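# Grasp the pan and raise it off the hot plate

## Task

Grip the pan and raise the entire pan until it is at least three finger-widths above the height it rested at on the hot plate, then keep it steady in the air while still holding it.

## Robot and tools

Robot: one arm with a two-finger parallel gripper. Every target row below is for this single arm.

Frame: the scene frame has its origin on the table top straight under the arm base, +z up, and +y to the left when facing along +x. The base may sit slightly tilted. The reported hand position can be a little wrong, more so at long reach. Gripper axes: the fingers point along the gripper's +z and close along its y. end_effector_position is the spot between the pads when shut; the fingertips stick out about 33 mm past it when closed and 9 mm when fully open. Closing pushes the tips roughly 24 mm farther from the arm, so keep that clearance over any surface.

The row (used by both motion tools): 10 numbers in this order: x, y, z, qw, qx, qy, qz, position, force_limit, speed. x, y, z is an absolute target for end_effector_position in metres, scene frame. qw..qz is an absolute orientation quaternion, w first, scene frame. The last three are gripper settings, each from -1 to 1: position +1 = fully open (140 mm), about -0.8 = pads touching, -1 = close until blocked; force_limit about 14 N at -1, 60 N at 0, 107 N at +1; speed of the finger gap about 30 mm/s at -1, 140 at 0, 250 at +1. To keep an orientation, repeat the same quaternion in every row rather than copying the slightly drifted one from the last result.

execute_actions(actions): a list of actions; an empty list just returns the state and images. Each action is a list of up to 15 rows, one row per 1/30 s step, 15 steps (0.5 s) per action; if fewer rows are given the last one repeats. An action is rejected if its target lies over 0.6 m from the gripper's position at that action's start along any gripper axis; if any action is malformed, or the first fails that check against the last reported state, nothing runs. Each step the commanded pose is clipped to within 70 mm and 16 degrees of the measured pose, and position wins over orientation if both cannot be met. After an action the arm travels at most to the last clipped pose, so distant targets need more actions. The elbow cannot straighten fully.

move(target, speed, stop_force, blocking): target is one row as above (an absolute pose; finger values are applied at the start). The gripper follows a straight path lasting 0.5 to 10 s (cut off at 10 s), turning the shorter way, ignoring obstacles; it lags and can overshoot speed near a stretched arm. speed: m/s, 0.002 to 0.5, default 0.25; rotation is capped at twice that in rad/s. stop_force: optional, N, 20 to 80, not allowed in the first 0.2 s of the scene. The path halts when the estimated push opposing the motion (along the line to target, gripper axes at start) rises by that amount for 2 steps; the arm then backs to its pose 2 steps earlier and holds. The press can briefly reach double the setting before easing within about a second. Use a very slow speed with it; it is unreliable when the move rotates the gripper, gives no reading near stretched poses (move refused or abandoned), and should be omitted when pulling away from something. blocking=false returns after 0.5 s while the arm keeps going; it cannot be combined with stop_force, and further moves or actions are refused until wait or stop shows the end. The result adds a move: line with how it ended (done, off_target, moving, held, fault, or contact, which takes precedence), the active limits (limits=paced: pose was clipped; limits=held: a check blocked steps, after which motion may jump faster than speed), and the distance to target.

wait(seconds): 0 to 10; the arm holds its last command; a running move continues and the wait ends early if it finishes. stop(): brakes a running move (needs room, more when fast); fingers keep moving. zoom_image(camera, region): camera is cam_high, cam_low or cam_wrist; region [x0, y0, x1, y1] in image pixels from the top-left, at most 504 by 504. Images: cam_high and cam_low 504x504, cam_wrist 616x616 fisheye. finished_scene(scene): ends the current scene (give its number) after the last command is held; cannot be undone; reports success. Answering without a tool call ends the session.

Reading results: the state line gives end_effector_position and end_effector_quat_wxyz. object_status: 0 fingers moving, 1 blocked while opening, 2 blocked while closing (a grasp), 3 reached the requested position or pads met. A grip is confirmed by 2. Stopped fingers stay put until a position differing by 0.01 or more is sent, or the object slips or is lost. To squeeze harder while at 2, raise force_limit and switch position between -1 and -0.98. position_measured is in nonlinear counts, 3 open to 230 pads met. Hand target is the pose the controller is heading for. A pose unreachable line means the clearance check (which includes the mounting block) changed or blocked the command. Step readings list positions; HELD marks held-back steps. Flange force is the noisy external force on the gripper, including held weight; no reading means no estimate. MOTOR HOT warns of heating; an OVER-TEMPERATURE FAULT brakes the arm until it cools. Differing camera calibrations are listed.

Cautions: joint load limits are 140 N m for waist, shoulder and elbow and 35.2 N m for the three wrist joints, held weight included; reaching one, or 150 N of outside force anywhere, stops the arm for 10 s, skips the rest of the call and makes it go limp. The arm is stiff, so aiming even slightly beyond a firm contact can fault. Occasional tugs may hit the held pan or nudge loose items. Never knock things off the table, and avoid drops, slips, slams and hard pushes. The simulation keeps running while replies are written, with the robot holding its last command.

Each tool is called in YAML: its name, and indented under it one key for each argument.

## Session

execute_actions:
  actions: []

Scene clock: 0.00 s.
end_effector_position=(+0.6385, -0.3165, +0.3192) position_measured=3 object_status=3 end_effector_quat_wxyz=(+0.037, +0.673, +0.088, +0.733)
Joint positions: [-0.955  0.287 -0.177 -1.893 -1.153 -2.41 ]
Joint velocities: [-0.002  0.     0.001  0.001  0.    -0.   ]
Flange force (N, the push that the arm receives, along the gripper's own x y z axes): no reading
Hand target: +0.638, -0.317, +0.319; +0.037, +0.673, +0.088, +0.733
camera_calibration (this result's frames):
cam_wrist: T_world_to_cam=[[0.0914507, -0.956995, 0.275314, -0.442164], [-0.30422, -0.290104, -0.907353, 0.399098], [0.948202, -0.000778047, -0.317667, -0.329773], [0, 0, 0, 1]] pos_world=[0.474541, -0.307625, 0.379099]

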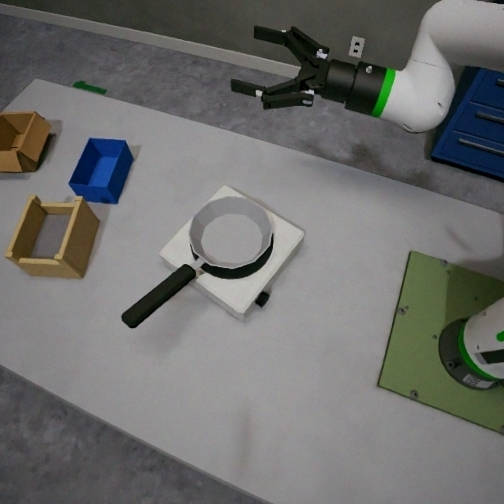

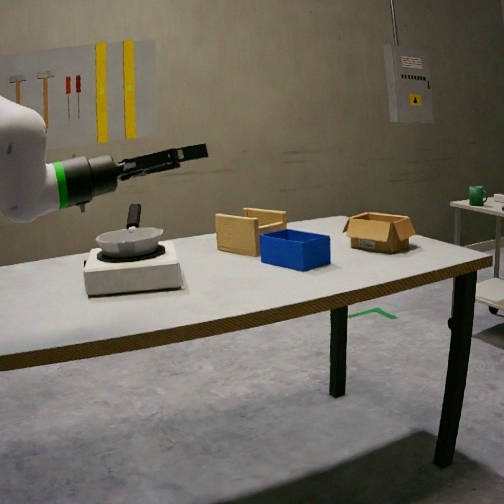

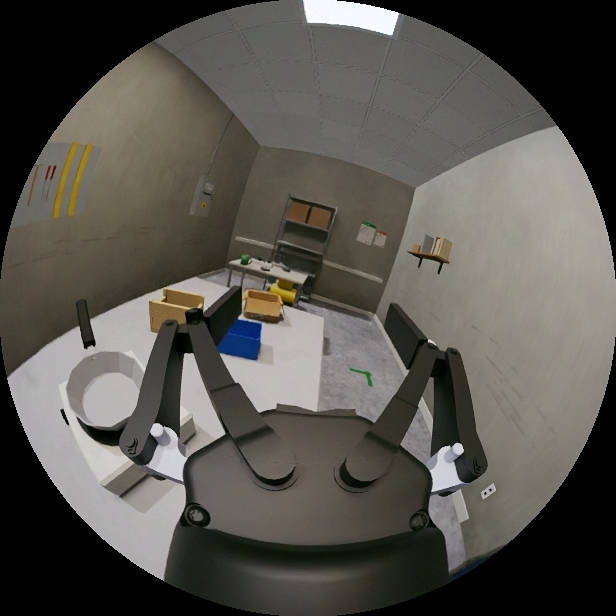

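Scene 2 has a different pan in a different pose, so I'll measure it from all three cameras.

zoom_image:
  camera: "cam_high"
  region: [110, 175, 310, 335]

zoom_image:
  camera: "cam_high"
  region: [180, 185, 285, 285]

zoom_image:
  camera: "cam_low"
  region: [75, 195, 195, 305]

zoom_image:
  camera: "cam_wrist"
  region: [40, 285, 220, 505]

Region (110, 175, 310, 335) of cam_high's 504x504 image, scaled by 2.520, with more detail than that image has; it fills the top 403 rows of this view, and the rest is white.

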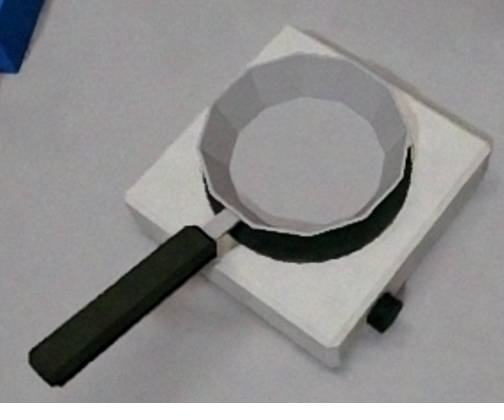

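Region (180, 185, 285, 285) of cam_high's 504x504 image, scaled by 4.800, with more detail than that image has; it fills the top 480 rows of this view, and the rest is white.

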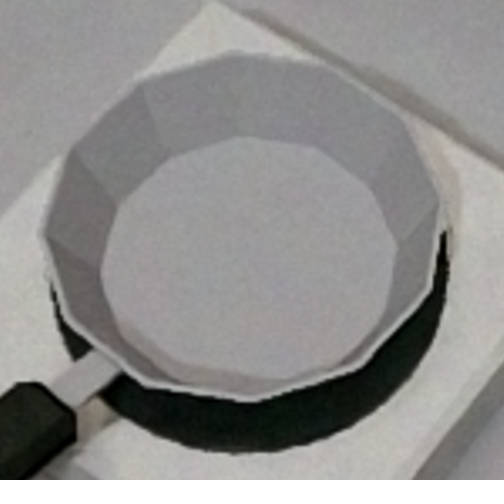

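Region (75, 195, 195, 305) of cam_low's 504x504 image, scaled by 4.200, with more detail than that image has; it fills the top 462 rows of this view, and the rest is white.

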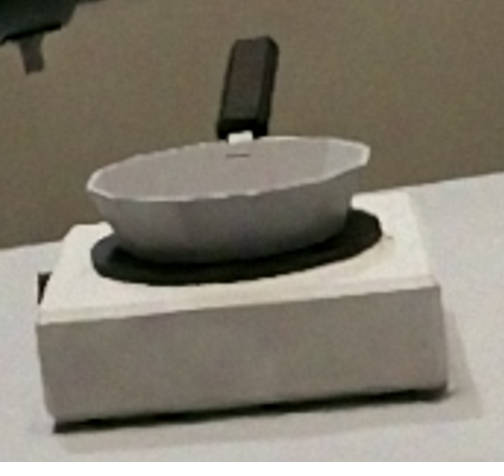

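Region (40, 285, 220, 505) of cam_wrist's 616x616 image, scaled by 2.291, with more detail than that image has; it fills the left 412 columns of this view, and the rest is white.

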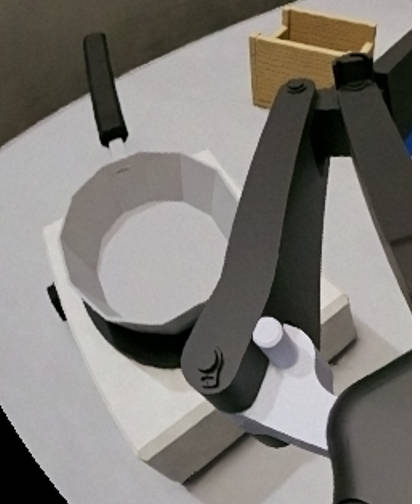

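zoom_image:
  camera: "cam_low"
  region: [88, 215, 178, 270]

zoom_image:
  camera: "cam_high"
  region: [185, 235, 265, 285]

Region (88, 215, 178, 270) of cam_low's 504x504 image, scaled by 5.600, with more detail than that image has.

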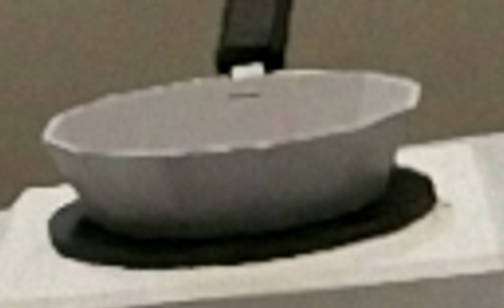

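Region (185, 235, 265, 285) of cam_high's 504x504 image, scaled by 6.300, with more detail than that image has; it fills the top 315 rows of this view, and the rest is white.

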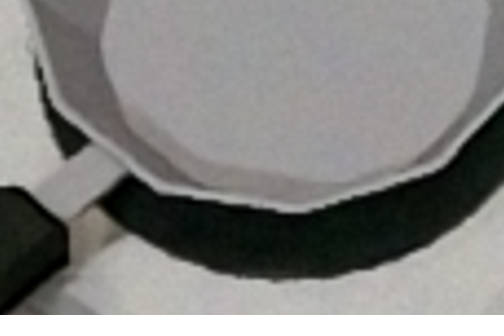

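I'll use the same wall grasp, this time on the segment beside the handle on the robot's side. The wrist-roll limit means the gripper has to turn the long way round, so I'm sending one smooth path to a pose just above the rim.

execute_actions:
  actions:
    - [[0.6385,-0.3165,0.3192,0.0370,0.6732,0.0880,0.7332,-0.52,1,0],[0.6385,-0.3164,0.3192,0.0370,0.6732,0.0883,0.7332,-0.52,1,0],[0.6384,-0.3163,0.3191,0.0370,0.6732,0.0890,0.7331,-0.52,1,0],[0.6384,-0.3159,0.3190,0.0371,0.6732,0.0904,0.7329,-0.52,1,0],[0.6382,-0.3154,0.3188,0.0371,0.6731,0.0926,0.7327,-0.52,1,0],[0.6380,-0.3146,0.3185,0.0372,0.6731,0.0959,0.7323,-0.52,1,0],[0.6378,-0.3136,0.3181,0.0373,0.6730,0.1005,0.7318,-0.52,1,0],[0.6374,-0.3122,0.3176,0.0375,0.6729,0.1064,0.7310,-0.52,1,0],[0.6370,-0.3104,0.3170,0.0377,0.6727,0.1138,0.7301,-0.52,1,0],[0.6364,-0.3082,0.3162,0.0379,0.6724,0.1228,0.7289,-0.52,1,0],[0.6358,-0.3057,0.3153,0.0382,0.6719,0.1336,0.7274,-0.52,1,0],[0.6351,-0.3027,0.3142,0.0385,0.6713,0.1461,0.7255,-0.52,1,0],[0.6342,-0.2993,0.3130,0.0389,0.6705,0.1603,0.7232,-0.52,1,0],[0.6332,-0.2955,0.3116,0.0393,0.6694,0.1763,0.7205,-0.52,1,0],[0.6322,-0.2913,0.3101,0.0397,0.6680,0.1940,0.7172,-0.52,1,0]]
    - [[0.6310,-0.2866,0.3084,0.0401,0.6662,0.2133,0.7134,-0.52,1,0],[0.6298,-0.2816,0.3066,0.0406,0.6640,0.2341,0.7089,-0.52,1,0],[0.6284,-0.2762,0.3046,0.0410,0.6613,0.2563,0.7038,-0.52,1,0],[0.6270,-0.2705,0.3025,0.0415,0.6580,0.2796,0.6979,-0.52,1,0],[0.6255,-0.2645,0.3004,0.0420,0.6541,0.3040,0.6913,-0.52,1,0],[0.6239,-0.2583,0.2982,0.0425,0.6496,0.3292,0.6839,-0.52,1,0],[0.6223,-0.2518,0.2962,0.0429,0.6445,0.3550,0.6757,-0.52,1,0],[0.6207,-0.2452,0.2943,0.0434,0.6388,0.3811,0.6669,-0.52,1,0],[0.6190,-0.2384,0.2925,0.0438,0.6324,0.4074,0.6573,-0.52,1,0],[0.6173,-0.2317,0.2909,0.0441,0.6255,0.4335,0.6472,-0.52,1,0],[0.6156,-0.2249,0.2894,0.0445,0.6180,0.4593,0.6365,-0.52,1,0],[0.6139,-0.2181,0.2881,0.0447,0.6100,0.4847,0.6252,-0.52,1,0],[0.6122,-0.2113,0.2869,0.0450,0.6015,0.5096,0.6134,-0.52,1,0],[0.6105,-0.2045,0.2858,0.0452,0.5925,0.5342,0.6011,-0.52,1,0],[0.6088,-0.1977,0.2848,0.0454,0.5831,0.5583,0.5884,-0.52,1,0]]
    - [[0.6071,-0.1910,0.2839,0.0455,0.5731,0.5820,0.5751,-0.52,1,0],[0.6054,-0.1842,0.2830,0.0456,0.5626,0.6051,0.5613,-0.52,1,0],[0.6037,-0.1774,0.2821,0.0457,0.5517,0.6278,0.5471,-0.52,1,0],[0.6020,-0.1706,0.2813,0.0457,0.5403,0.6499,0.5324,-0.52,1,0],[0.6003,-0.1638,0.2803,0.0457,0.5285,0.6715,0.5173,-0.52,1,0],[0.5986,-0.1570,0.2792,0.0457,0.5162,0.6925,0.5017,-0.52,1,0],[0.5969,-0.1502,0.2782,0.0456,0.5035,0.7130,0.4857,-0.52,1,0],[0.5952,-0.1434,0.2770,0.0455,0.4904,0.7329,0.4693,-0.52,1,0],[0.5935,-0.1367,0.2757,0.0453,0.4768,0.7521,0.4526,-0.52,1,0],[0.5918,-0.1299,0.2742,0.0451,0.4629,0.7707,0.4354,-0.52,1,0],[0.5901,-0.1231,0.2727,0.0449,0.4486,0.7887,0.4179,-0.52,1,0],[0.5884,-0.1163,0.2708,0.0446,0.4339,0.8060,0.4000,-0.52,1,0],[0.5867,-0.1095,0.2688,0.0443,0.4188,0.8226,0.3818,-0.52,1,0],[0.5850,-0.1027,0.2667,0.0439,0.4034,0.8386,0.3633,-0.52,1,0],[0.5833,-0.0959,0.2643,0.0436,0.3877,0.8539,0.3445,-0.52,1,0]]
    - [[0.5816,-0.0892,0.2619,0.0431,0.3716,0.8684,0.3253,-0.52,1,0],[0.5799,-0.0824,0.2594,0.0427,0.3552,0.8822,0.3060,-0.52,1,0],[0.5782,-0.0756,0.2570,0.0422,0.3385,0.8953,0.2863,-0.52,1,0],[0.5765,-0.0688,0.2545,0.0417,0.3216,0.9076,0.2665,-0.52,1,0],[0.5748,-0.0620,0.2520,0.0411,0.3044,0.9192,0.2464,-0.52,1,0],[0.5731,-0.0552,0.2496,0.0405,0.2869,0.9300,0.2260,-0.52,1,0],[0.5714,-0.0484,0.2471,0.0399,0.2691,0.9400,0.2055,-0.52,1,0],[0.5697,-0.0417,0.2447,0.0392,0.2512,0.9493,0.1849,-0.52,1,0],[0.5680,-0.0349,0.2422,0.0385,0.2330,0.9577,0.1641,-0.52,1,0],[0.5663,-0.0281,0.2398,0.0378,0.2147,0.9654,0.1431,-0.52,1,0],[0.5646,-0.0213,0.2373,0.0370,0.1962,0.9722,0.1220,-0.52,1,0],[0.5629,-0.0145,0.2348,0.0362,0.1775,0.9782,0.1008,-0.52,1,0],[0.5612,-0.0077,0.2324,0.0354,0.1586,0.9834,0.0796,-0.52,1,0],[0.5595,-0.0009,0.2299,0.0345,0.1396,0.9878,0.0582,-0.52,1,0],[0.5578,0.0058,0.2275,0.0337,0.1206,0.9914,0.0369,-0.52,1,0]]
    - [[0.5562,0.0126,0.2250,0.0328,0.1016,0.9941,0.0157,-0.52,1,0],[0.5545,0.0192,0.2226,0.0318,0.0828,0.9960,-0.0052,-0.52,1,0],[0.5529,0.0256,0.2202,0.0309,0.0643,0.9971,-0.0256,-0.52,1,0],[0.5513,0.0319,0.2175,0.0300,0.0465,0.9974,-0.0453,-0.52,1,0],[0.5498,0.0379,0.2148,0.0291,0.0293,0.9970,-0.0643,-0.52,1,0],[0.5484,0.0436,0.2118,0.0283,0.0129,0.9961,-0.0822,-0.52,1,0],[0.5470,0.0490,0.2088,0.0274,-0.0026,0.9946,-0.0991,-0.52,1,0],[0.5458,0.0540,0.2057,0.0266,-0.0170,0.9928,-0.1148,-0.52,1,0],[0.5446,0.0587,0.2026,0.0259,-0.0303,0.9908,-0.1293,-0.52,1,0],[0.5436,0.0629,0.1995,0.0252,-0.0424,0.9885,-0.1424,-0.52,1,0],[0.5426,0.0667,0.1964,0.0246,-0.0533,0.9862,-0.1542,-0.52,1,0],[0.5417,0.0701,0.1935,0.0240,-0.0630,0.9840,-0.1647,-0.52,1,0],[0.5410,0.0731,0.1906,0.0235,-0.0715,0.9819,-0.1738,-0.52,1,0],[0.5404,0.0756,0.1879,0.0231,-0.0787,0.9799,-0.1816,-0.52,1,0],[0.5398,0.0778,0.1854,0.0227,-0.0848,0.9782,-0.1882,-0.52,1,0]]
    - [[0.5394,0.0796,0.1831,0.0224,-0.0898,0.9767,-0.1935,-0.52,1,0],[0.5390,0.0810,0.1811,0.0222,-0.0938,0.9754,-0.1978,-0.52,1,0],[0.5388,0.0820,0.1792,0.0220,-0.0969,0.9745,-0.2011,-0.52,1,0],[0.5386,0.0828,0.1777,0.0219,-0.0991,0.9738,-0.2034,-0.52,1,0],[0.5384,0.0833,0.1764,0.0218,-0.1006,0.9733,-0.2050,-0.52,1,0],[0.5384,0.0837,0.1754,0.0218,-0.1015,0.9730,-0.2060,-0.52,1,0],[0.5383,0.0838,0.1747,0.0217,-0.1020,0.9729,-0.2066,-0.52,1,0],[0.5383,0.0839,0.1743,0.0217,-0.1022,0.9728,-0.2068,-0.52,1,0],[0.5383,0.0839,0.1742,0.0217,-0.1022,0.9728,-0.2068,-0.52,1,0]]

Scene clock: 123.00 s.
end_effector_position=(+0.5393, +0.0843, +0.1762) position_measured=195 object_status=3 end_effector_quat_wxyz=(+0.021, -0.101, +0.974, -0.200)
Joint positions: [ 0.648  0.295 -0.02   0.371 -1.438 -2.076]
Joint velocities: [ 0.151  0.066 -0.204  0.267 -0.003 -0.165]
Flange force (N, the push that the arm receives, along the gripper's own x y z axes): [-15.4 16.9 4.5]
Flange force at the end of the 2nd action (N, along the gripper's axes at the end of the call): [4.1 -5.3 6.9]
Flange force at the end of the 3rd action (N, along the gripper's axes at the end of the call): [1.4 0.0 2.2]
Flange force at the end of the 4th action (N, along the gripper's axes at the end of the call): [-0.8 -2.5 3.3]
Flange force at the end of the 5th action (N, along the gripper's axes at the end of the call): [-2.3 -0.3 -1.5]
Hand target: +0.538, +0.083, +0.174; +0.021, -0.102, +0.973, -0.207
Off the commanded pose: 0.002 m, 1 deg.
Step readings (end_effector_position; steps 1 to 15: 1st action; 16 to 30: 2nd action; 31 to 45: 3rd action; 46 to 60: 4th action; 61 to 75: 5th action; 76 to 90: 6th action):
0: (+0.6385, -0.3165, +0.3192)
1: (+0.6385, -0.3165, +0.3192)
2: (+0.6385, -0.3165, +0.3192)
4: (+0.6385, -0.3165, +0.3192)
8: (+0.6381, -0.3148, +0.3186)
15: (+0.6348, -0.3028, +0.3139)
16: (+0.6340, -0.2998, +0.3127)
17: (+0.6331, -0.2965, +0.3114)
19: (+0.6309, -0.2889, +0.3083)
23: (+0.6255, -0.2704, +0.3008)
30: (+0.6145, -0.2295, +0.2882)
31: (+0.6129, -0.2230, +0.2867)
32: (+0.6114, -0.2165, +0.2855)
34: (+0.6081, -0.2034, +0.2842)
38: (+0.6016, -0.1768, +0.2820)
45: (+0.5907, -0.1307, +0.2750)
46: (+0.5891, -0.1242, +0.2734)
47: (+0.5875, -0.1177, +0.2718)
49: (+0.5842, -0.1047, +0.2683)
53: (+0.5781, -0.0787, +0.2608)
60: (+0.5682, -0.0329, +0.2454)
61: (+0.5663, -0.0262, +0.2426)
62: (+0.5645, -0.0195, +0.2399)
64: (+0.5613, -0.0060, +0.2350)
68: (+0.5551, +0.0203, +0.2255)
75: (+0.5461, +0.0592, +0.2080)
76: (+0.5452, +0.0635, +0.2049)
77: (+0.5444, +0.0674, +0.2014)
79: (+0.5435, +0.0743, +0.1946)
83: (+0.5432, +0.0833, +0.1852)
90: end_effector_position above
camera_calibration (this result's frames):
cam_wrist: T_world_to_cam=[[-0.279724, 0.860612, -0.425561, 0.160285], [0.840612, 0.433679, 0.32449, -0.540051], [0.463817, -0.266964, -0.844751, 0.0956608], [0, 0, 0, 1]] pos_world=[0.454439, 0.121804, 0.324262]

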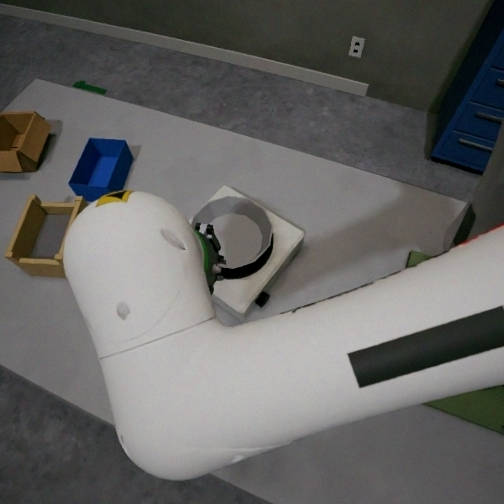

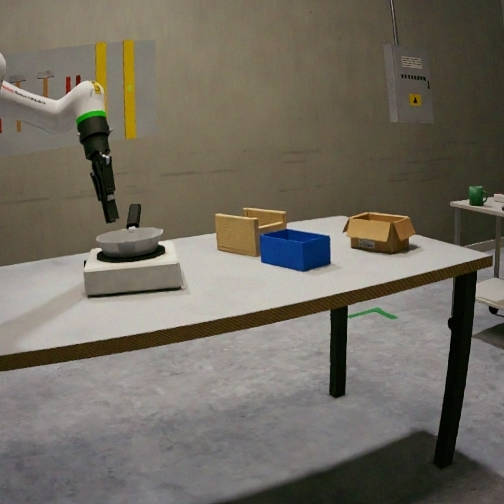

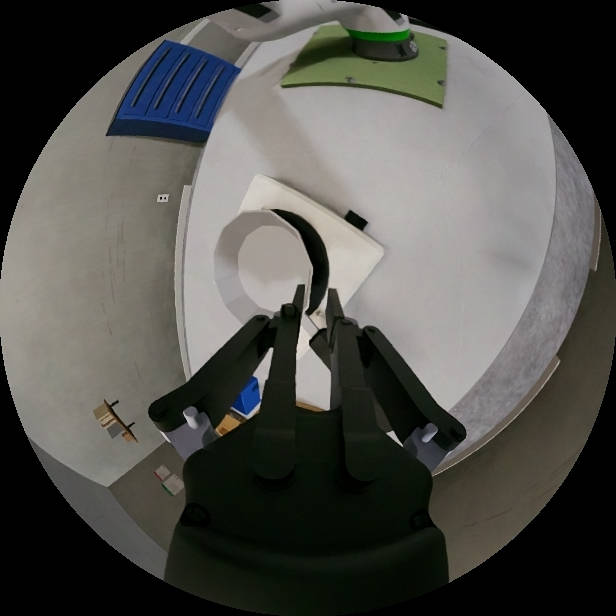

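execute_actions:
  actions: []

Scene clock: 129.97 s.
end_effector_position=(+0.5382, +0.0831, +0.1741) position_measured=195 object_status=3 end_effector_quat_wxyz=(+0.021, -0.102, +0.973, -0.207)
Joint positions: [ 0.653  0.298 -0.029  0.381 -1.437 -2.084]
Joint velocities: [ 0.001 -0.     0.    -0.    -0.    -0.001]
Flange force (N, the push that the arm receives, along the gripper's own x y z axes): [-2.2 -0.7 5.8]
Hand target: +0.538, +0.083, +0.174; +0.021, -0.102, +0.973, -0.207
Off the commanded pose: 0.001 m, 0 deg.
camera_calibration (this result's frames):
cam_wrist: T_world_to_cam=[[-0.280521, 0.854266, -0.43765, 0.163171], [0.840039, 0.439093, 0.318641, -0.536985], [0.464373, -0.278258, -0.840792, 0.0940492], [0, 0, 0, 1]] pos_world=[0.453187, 0.122565, 0.321593]

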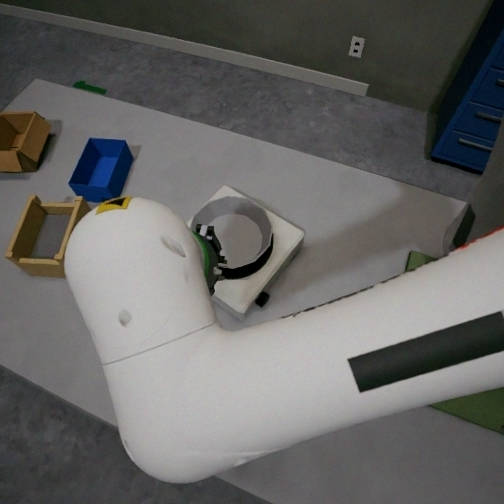

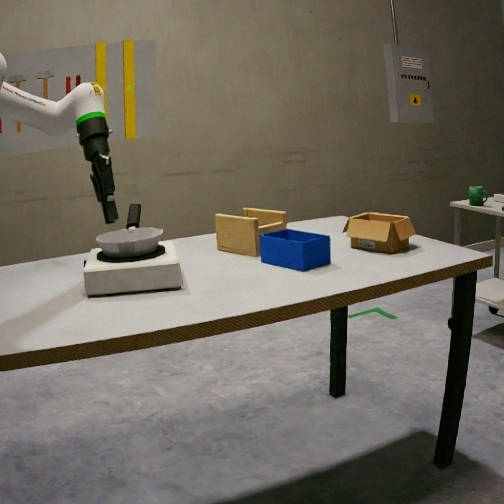

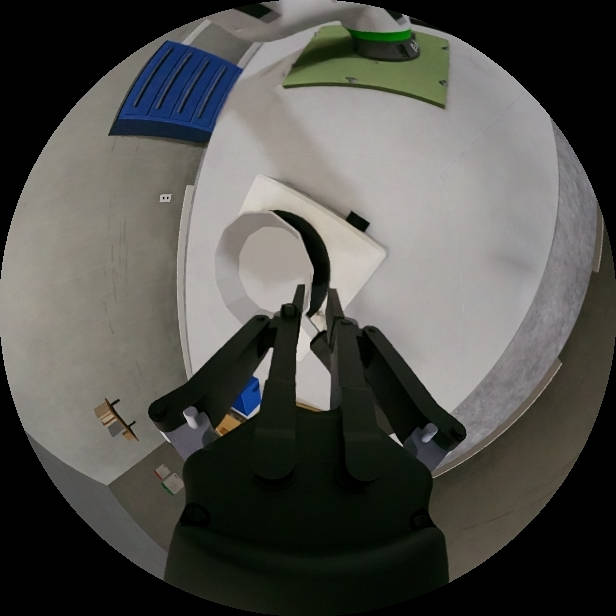

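zoom_image:
  camera: "cam_wrist"
  region: [205, 195, 365, 355]

zoom_image:
  camera: "cam_wrist"
  region: [280, 240, 360, 340]

zoom_image:
  camera: "cam_low"
  region: [80, 180, 190, 270]

Region (205, 195, 365, 355) of cam_wrist's 616x616 image, scaled by 3.150, with more detail than that image has.

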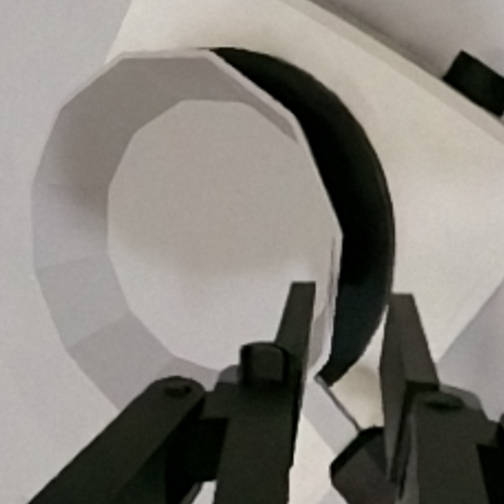

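Region (280, 240, 360, 340) of cam_wrist's 616x616 image, scaled by 5.040, with more detail than that image has; it fills the left 403 columns of this view, and the rest is white.

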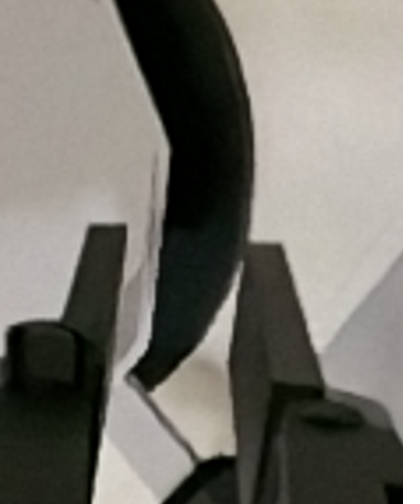

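Region (80, 180, 190, 270) of cam_low's 504x504 image, scaled by 4.582, with more detail than that image has; it fills the top 412 rows of this view, and the rest is white.

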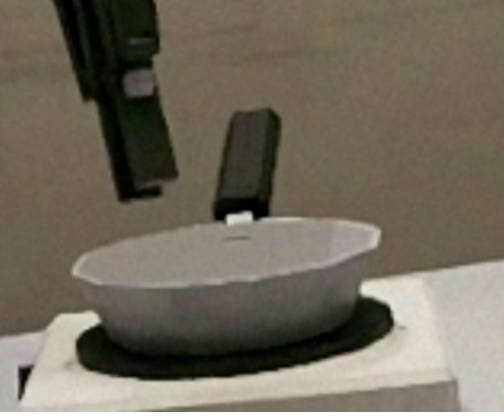

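zoom_image:
  camera: "cam_low"
  region: [92, 200, 152, 260]

zoom_image:
  camera: "cam_wrist"
  region: [290, 260, 345, 325]

Region (92, 200, 152, 260) of cam_low's 504x504 image, scaled by 8.400, with more detail than that image has.

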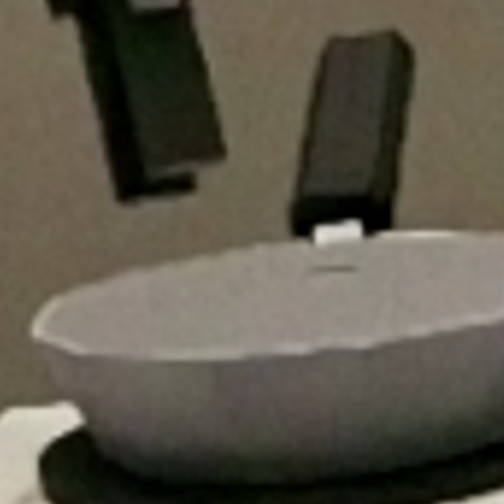

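Region (290, 260, 345, 325) of cam_wrist's 616x616 image, scaled by 7.754, with more detail than that image has; it fills the left 426 columns of this view, and the rest is white.

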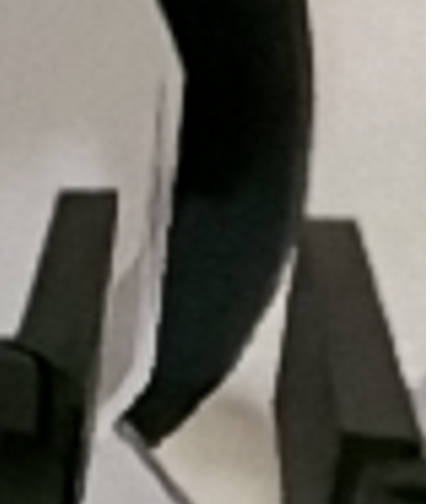

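move:
  target: [0.5442, 0.0548, 0.1240, 0.0217, -0.1022, 0.9728, -0.2068, -0.52, 1, 0]
  speed: 0.05
  stop_force: 25

Scene clock: 210.00 s.
end_effector_position=(+0.5441, +0.0548, +0.1241) position_measured=195 object_status=3 end_effector_quat_wxyz=(+0.022, -0.102, +0.973, -0.207)
Joint positions: [ 0.603  0.316 -0.131  0.402 -1.306 -2.087]
Joint velocities: [-0.001  0.     0.     0.004  0.001 -0.   ]
Flange force (N, the push that the arm receives, along the gripper's own x y z axes): [-4.7 0.0 4.8]
Hand target: +0.544, +0.055, +0.124; +0.022, -0.102, +0.973, -0.207
Off the commanded pose: 0.000 m, 0 deg.
move: done
camera_calibration (this result's frames):
cam_wrist: T_world_to_cam=[[-0.280169, 0.854412, -0.437591, 0.166951], [0.839344, 0.439248, 0.320254, -0.513388], [0.46584, -0.277564, -0.840209, 0.0404916], [0, 0, 0, 1]] pos_world=[0.458821, 0.0940985, 0.271492]

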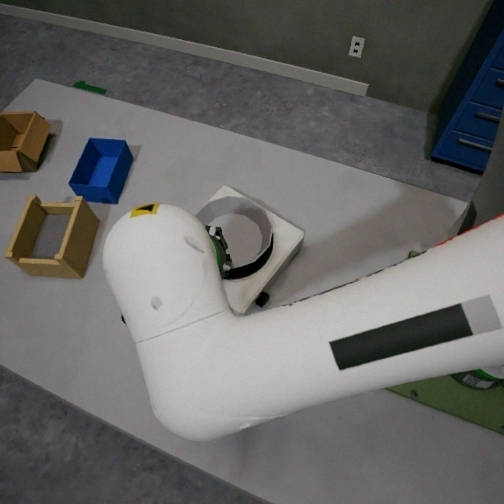

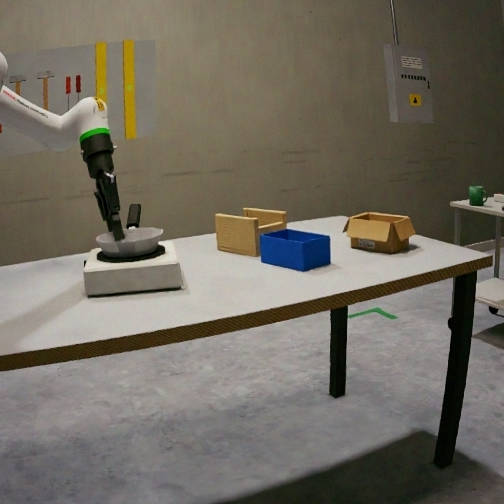

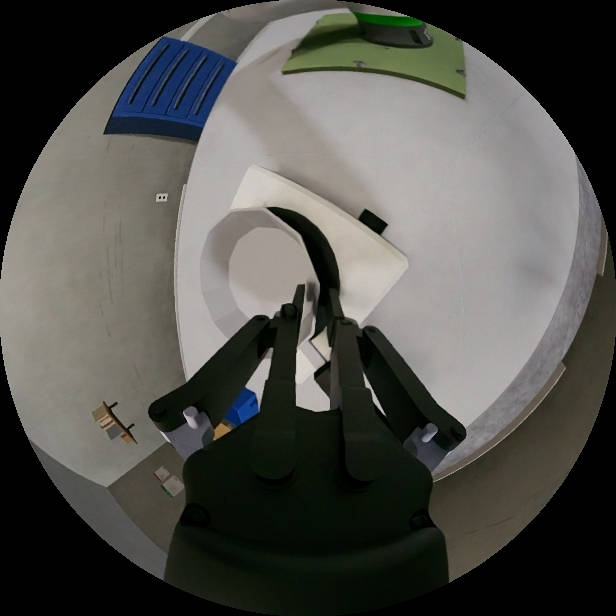

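zoom_image:
  camera: "cam_wrist"
  region: [280, 260, 360, 360]

zoom_image:
  camera: "cam_low"
  region: [92, 200, 152, 260]

zoom_image:
  camera: "cam_wrist"
  region: [190, 195, 350, 355]

Region (280, 260, 360, 360) of cam_wrist's 616x616 image, scaled by 5.040, with more detail than that image has; it fills the left 403 columns of this view, and the rest is white.

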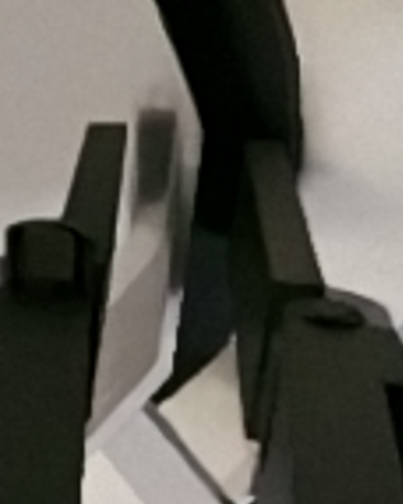

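Region (92, 200, 152, 260) of cam_low's 504x504 image, scaled by 8.400, with more detail than that image has.

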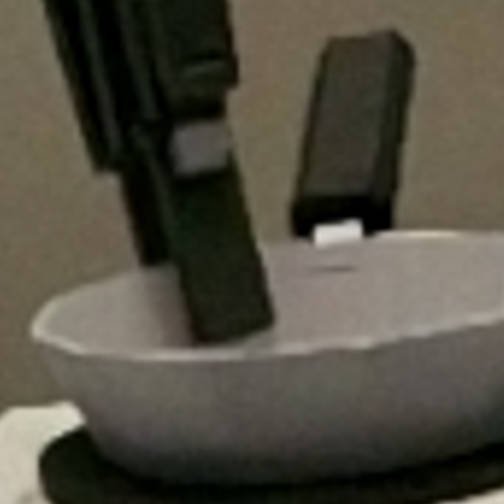

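Region (190, 195, 350, 355) of cam_wrist's 616x616 image, scaled by 3.150, with more detail than that image has.

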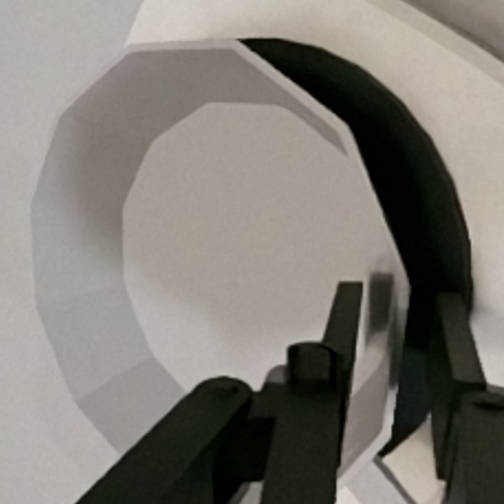

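execute_actions:
  actions:
    - [[0.5442,0.0547,0.1238,0.0217,-0.1022,0.9728,-0.2068,-0.52,1,0],[0.5442,0.0546,0.1236,0.0217,-0.1022,0.9728,-0.2068,-0.52,1,0],[0.5442,0.0545,0.1234,0.0217,-0.1022,0.9728,-0.2068,-0.52,1,0],[0.5443,0.0544,0.1232,0.0217,-0.1022,0.9728,-0.2068,-0.52,1,0],[0.5443,0.0542,0.1230,0.0217,-0.1022,0.9728,-0.2068,-0.52,1,0],[0.5443,0.0541,0.1228,0.0217,-0.1022,0.9728,-0.2068,-0.52,1,0],[0.5444,0.0540,0.1227,0.0217,-0.1022,0.9728,-0.2068,-0.52,1,0],[0.5444,0.0540,0.1227,0.0217,-0.1022,0.9728,-0.2068,-0.52,1,0],[0.5444,0.0540,0.1227,0.0217,-0.1022,0.9728,-0.2068,-0.52,1,0],[0.5444,0.0540,0.1227,0.0217,-0.1022,0.9728,-0.2068,-1,1,-0.3]]
    - [[0.5444,0.0540,0.1227,0.0217,-0.1022,0.9728,-0.2068,-1,1,-0.3]]

Scene clock: 251.07 s.
end_effector_position=(+0.5444, +0.0540, +0.1227) position_measured=233 object_status=3 end_effector_quat_wxyz=(+0.022, -0.102, +0.973, -0.207)
Joint positions: [ 0.601  0.317 -0.133  0.402 -1.303 -2.087]
Joint velocities: [-0.001 -0.    -0.    -0.001 -0.     0.   ]
Flange force (N, the push that the arm receives, along the gripper's own x y z axes): [-0.8 -2.7 -2.3]
Flange force at the end of the 1st action (N, along the gripper's axes at the end of the call): [-0.7 0.0 5.8]
Hand target: +0.544, +0.054, +0.123; +0.022, -0.102, +0.973, -0.207
Off the commanded pose: 0.000 m, 0 deg.
Step readings (end_effector_position; steps 1 to 15: 1st action; 16 to 30: 2nd action):
0: (+0.5441, +0.0547, +0.1240)
1: (+0.5441, +0.0547, +0.1240)
2: (+0.5441, +0.0547, +0.1240)
4: (+0.5442, +0.0546, +0.1237)
8: (+0.5443, +0.0542, +0.1229)
15: (+0.5444, +0.0540, +0.1227)
16: (+0.5444, +0.0540, +0.1227)
17: (+0.5445, +0.0539, +0.1228)
19: (+0.5445, +0.0539, +0.1228)
23: (+0.5445, +0.0540, +0.1228)
30: end_effector_position above
camera_calibration (this result's frames):
cam_wrist: T_world_to_cam=[[-0.280586, 0.854296, -0.437549, 0.16734], [0.83924, 0.439576, 0.320077, -0.512835], [0.465777, -0.2774, -0.840298, 0.0390077], [0, 0, 0, 1]] pos_world=[0.459175, 0.0932928, 0.270144]

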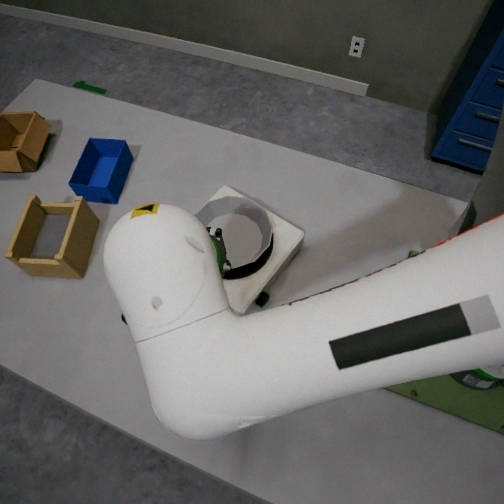

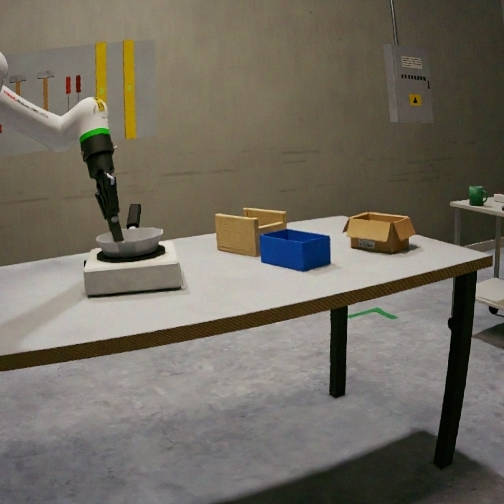

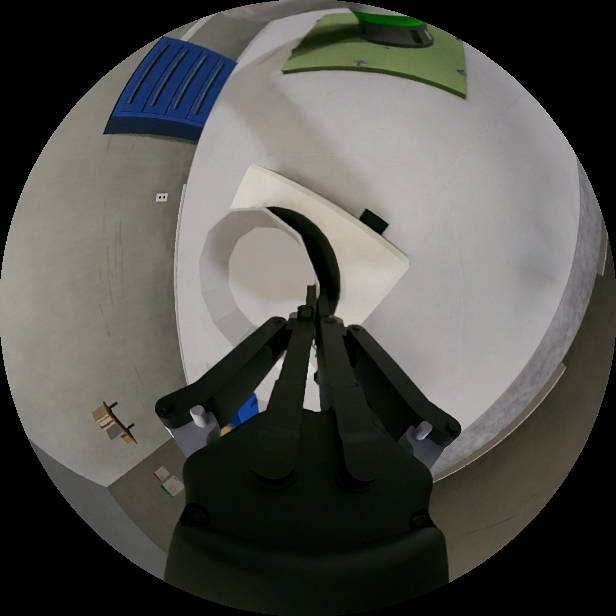

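The wall is clamped, with the same reading as in scene 1 (233). Next is a slow test lift.

move:
  target: [0.5444, 0.0540, 0.1400, 0.0217, -0.1022, 0.9728, -0.2068, -1, 1, -0.3]
  speed: 0.04

zoom_image:
  camera: "cam_low"
  region: [80, 180, 190, 270]

Scene clock: 253.63 s.
end_effector_position=(+0.5444, +0.0540, +0.1399) position_measured=233 object_status=3 end_effector_quat_wxyz=(+0.022, -0.102, +0.973, -0.207)
Joint positions: [ 0.601  0.304 -0.107  0.398 -1.339 -2.071]
Joint velocities: [-0.002 -0.     0.    -0.001 -0.001  0.   ]
Flange force (N, the push that the arm receives, along the gripper's own x y z axes): [-4.3 4.1 14.0]
Hand target: +0.544, +0.054, +0.140; +0.022, -0.102, +0.973, -0.207
Off the commanded pose: 0.000 m, 0 deg.
move: done
camera_calibration (this result's frames):
cam_wrist: T_world_to_cam=[[-0.280708, 0.854294, -0.437476, 0.174906], [0.83921, 0.439649, 0.320055, -0.51837], [0.465757, -0.277293, -0.840345, 0.053509], [0, 0, 0, 1]] pos_world=[0.459196, 0.093317, 0.28739]

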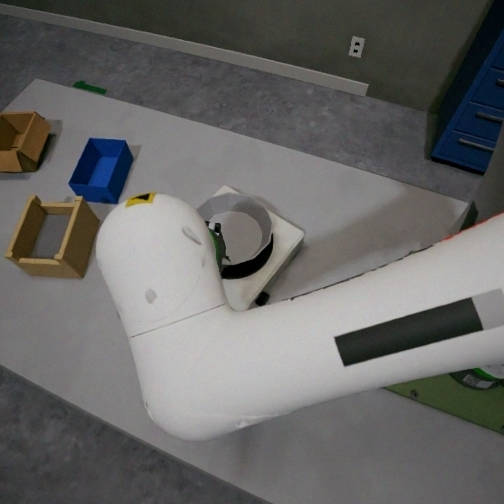

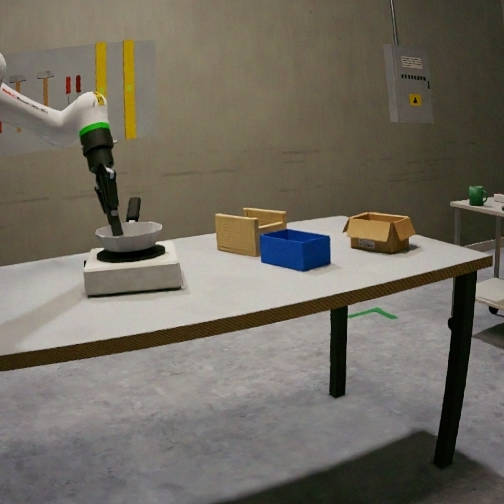

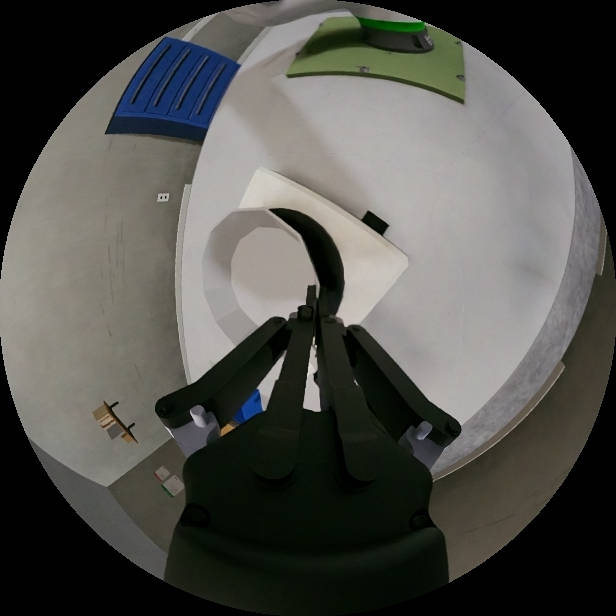

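Region (80, 180, 190, 270) of cam_low's 504x504 image, scaled by 4.582, with more detail than that image has; it fills the top 412 rows of this view, and the rest is white.

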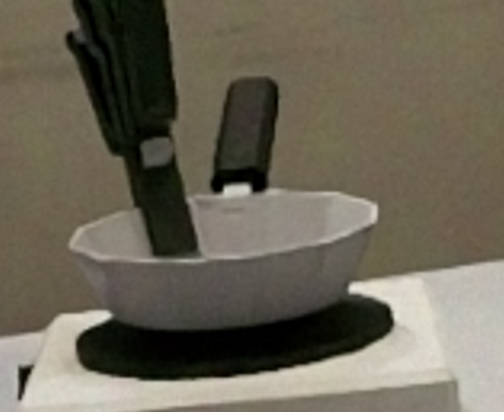

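The pan is clear of the plate, nearly level, and the gripper is carrying its full weight. Now lifting to the final height.

move:
  target: [0.5444, 0.0540, 0.2350, 0.0217, -0.1022, 0.9728, -0.2068, -1, 1, -0.3]
  speed: 0.12

wait:
  seconds: 2

zoom_image:
  camera: "cam_low"
  region: [60, 130, 200, 270]

Scene clock: 257.40 s.
end_effector_position=(+0.5446, +0.0542, +0.2349) position_measured=233 object_status=3 end_effector_quat_wxyz=(+0.022, -0.103, +0.973, -0.207)
Joint positions: [ 0.602  0.261  0.065  0.387 -1.538 -1.988]
Joint velocities: [-0.001  0.001  0.001 -0.002 -0.002  0.001]
Flange force (N, the push that the arm receives, along the gripper's own x y z axes): [-1.5 4.8 14.1]
Hand target: +0.545, +0.054, +0.235; +0.022, -0.103, +0.973, -0.207
Off the commanded pose: 0.000 m, 0 deg.
move: done
camera_calibration (this result's frames):
cam_wrist: T_world_to_cam=[[-0.281317, 0.854192, -0.437283, 0.216607], [0.838929, 0.440156, 0.320096, -0.548836], [0.465896, -0.276801, -0.84043, 0.133206], [0, 0, 0, 1]] pos_world=[0.45931, 0.0934208, 0.382349]

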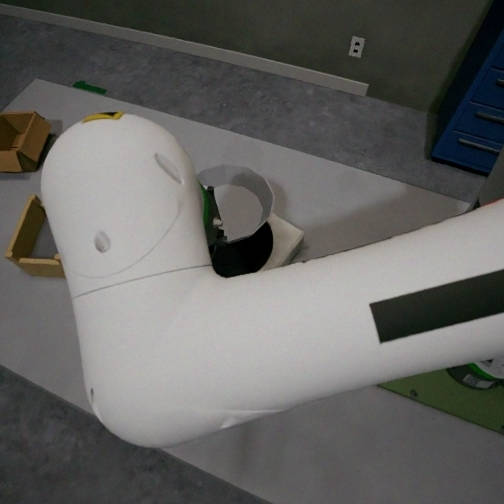

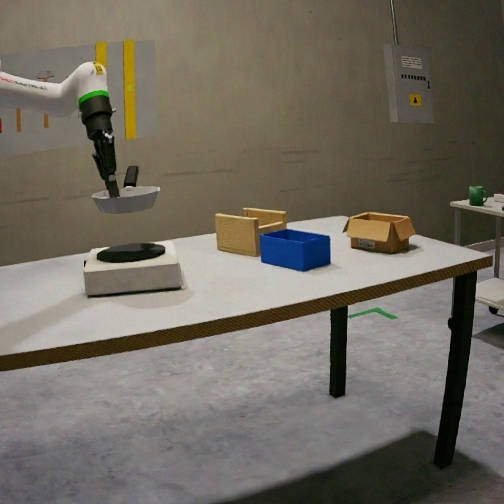

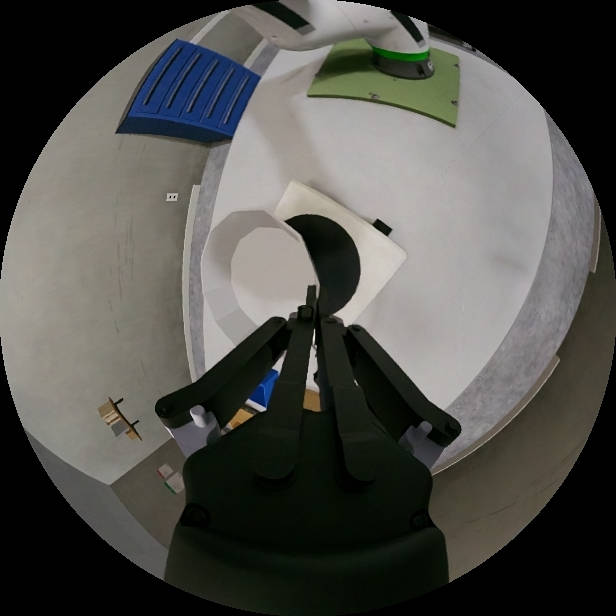

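Scene clock: 259.40 s.
end_effector_position=(+0.5446, +0.0542, +0.2349) position_measured=233 object_status=3 end_effector_quat_wxyz=(+0.022, -0.103, +0.973, -0.207)
Joint positions: [ 0.602  0.261  0.065  0.387 -1.538 -1.988]
Joint velocities: [ 0.001  0.    -0.001 -0.003  0.    -0.   ]
Flange force (N, the push that the arm receives, along the gripper's own x y z axes): [-4.0 4.8 12.0]
Hand target: +0.545, +0.054, +0.235; +0.022, -0.103, +0.973, -0.207
Off the commanded pose: 0.000 m, 0 deg.
wait: 2.00 s; at rest by 0.17 s
camera_calibration (this result's frames):
cam_wrist: T_world_to_cam=[[-0.281248, 0.854208, -0.437296, 0.216621], [0.838988, 0.440079, 0.320046, -0.548846], [0.465831, -0.276874, -0.840442, 0.13323], [0, 0, 0, 1]] pos_world=[0.459337, 0.0933843, 0.382356]

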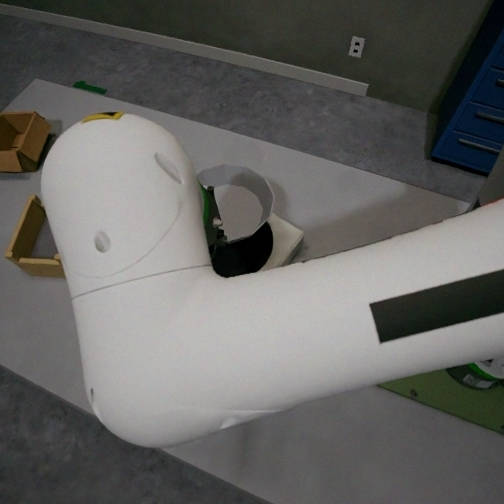

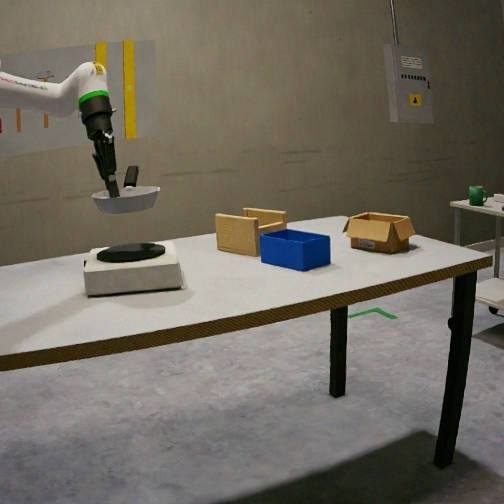

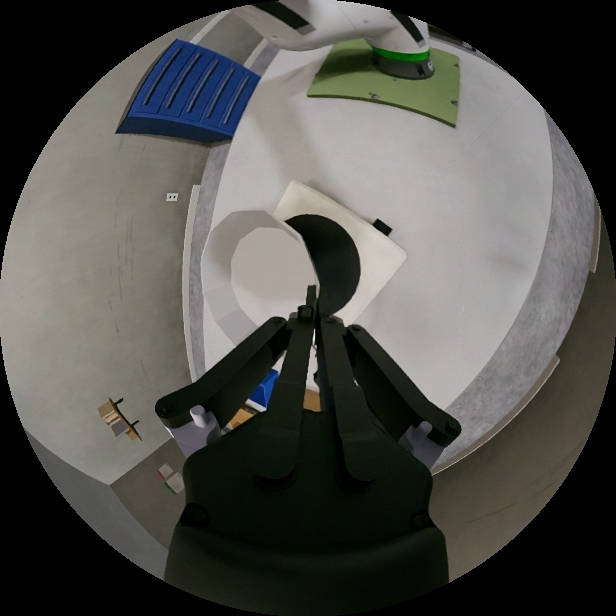

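Region (60, 130, 200, 270) of cam_low's 504x504 image, scaled by 3.600, with more detail than that image has.

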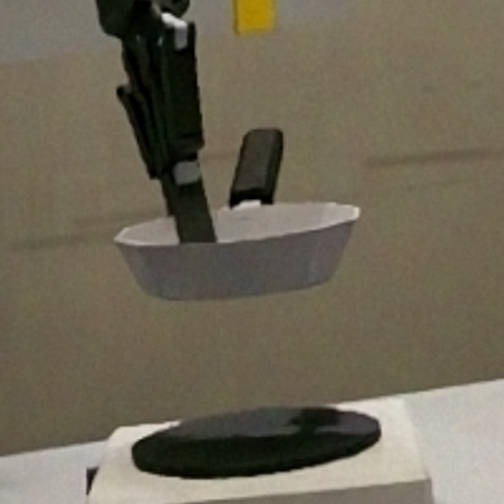

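The pan is held level and still, about 11 cm above the hot plate.

finished_scene:
  scene: 2

The scene is finished: the task was done.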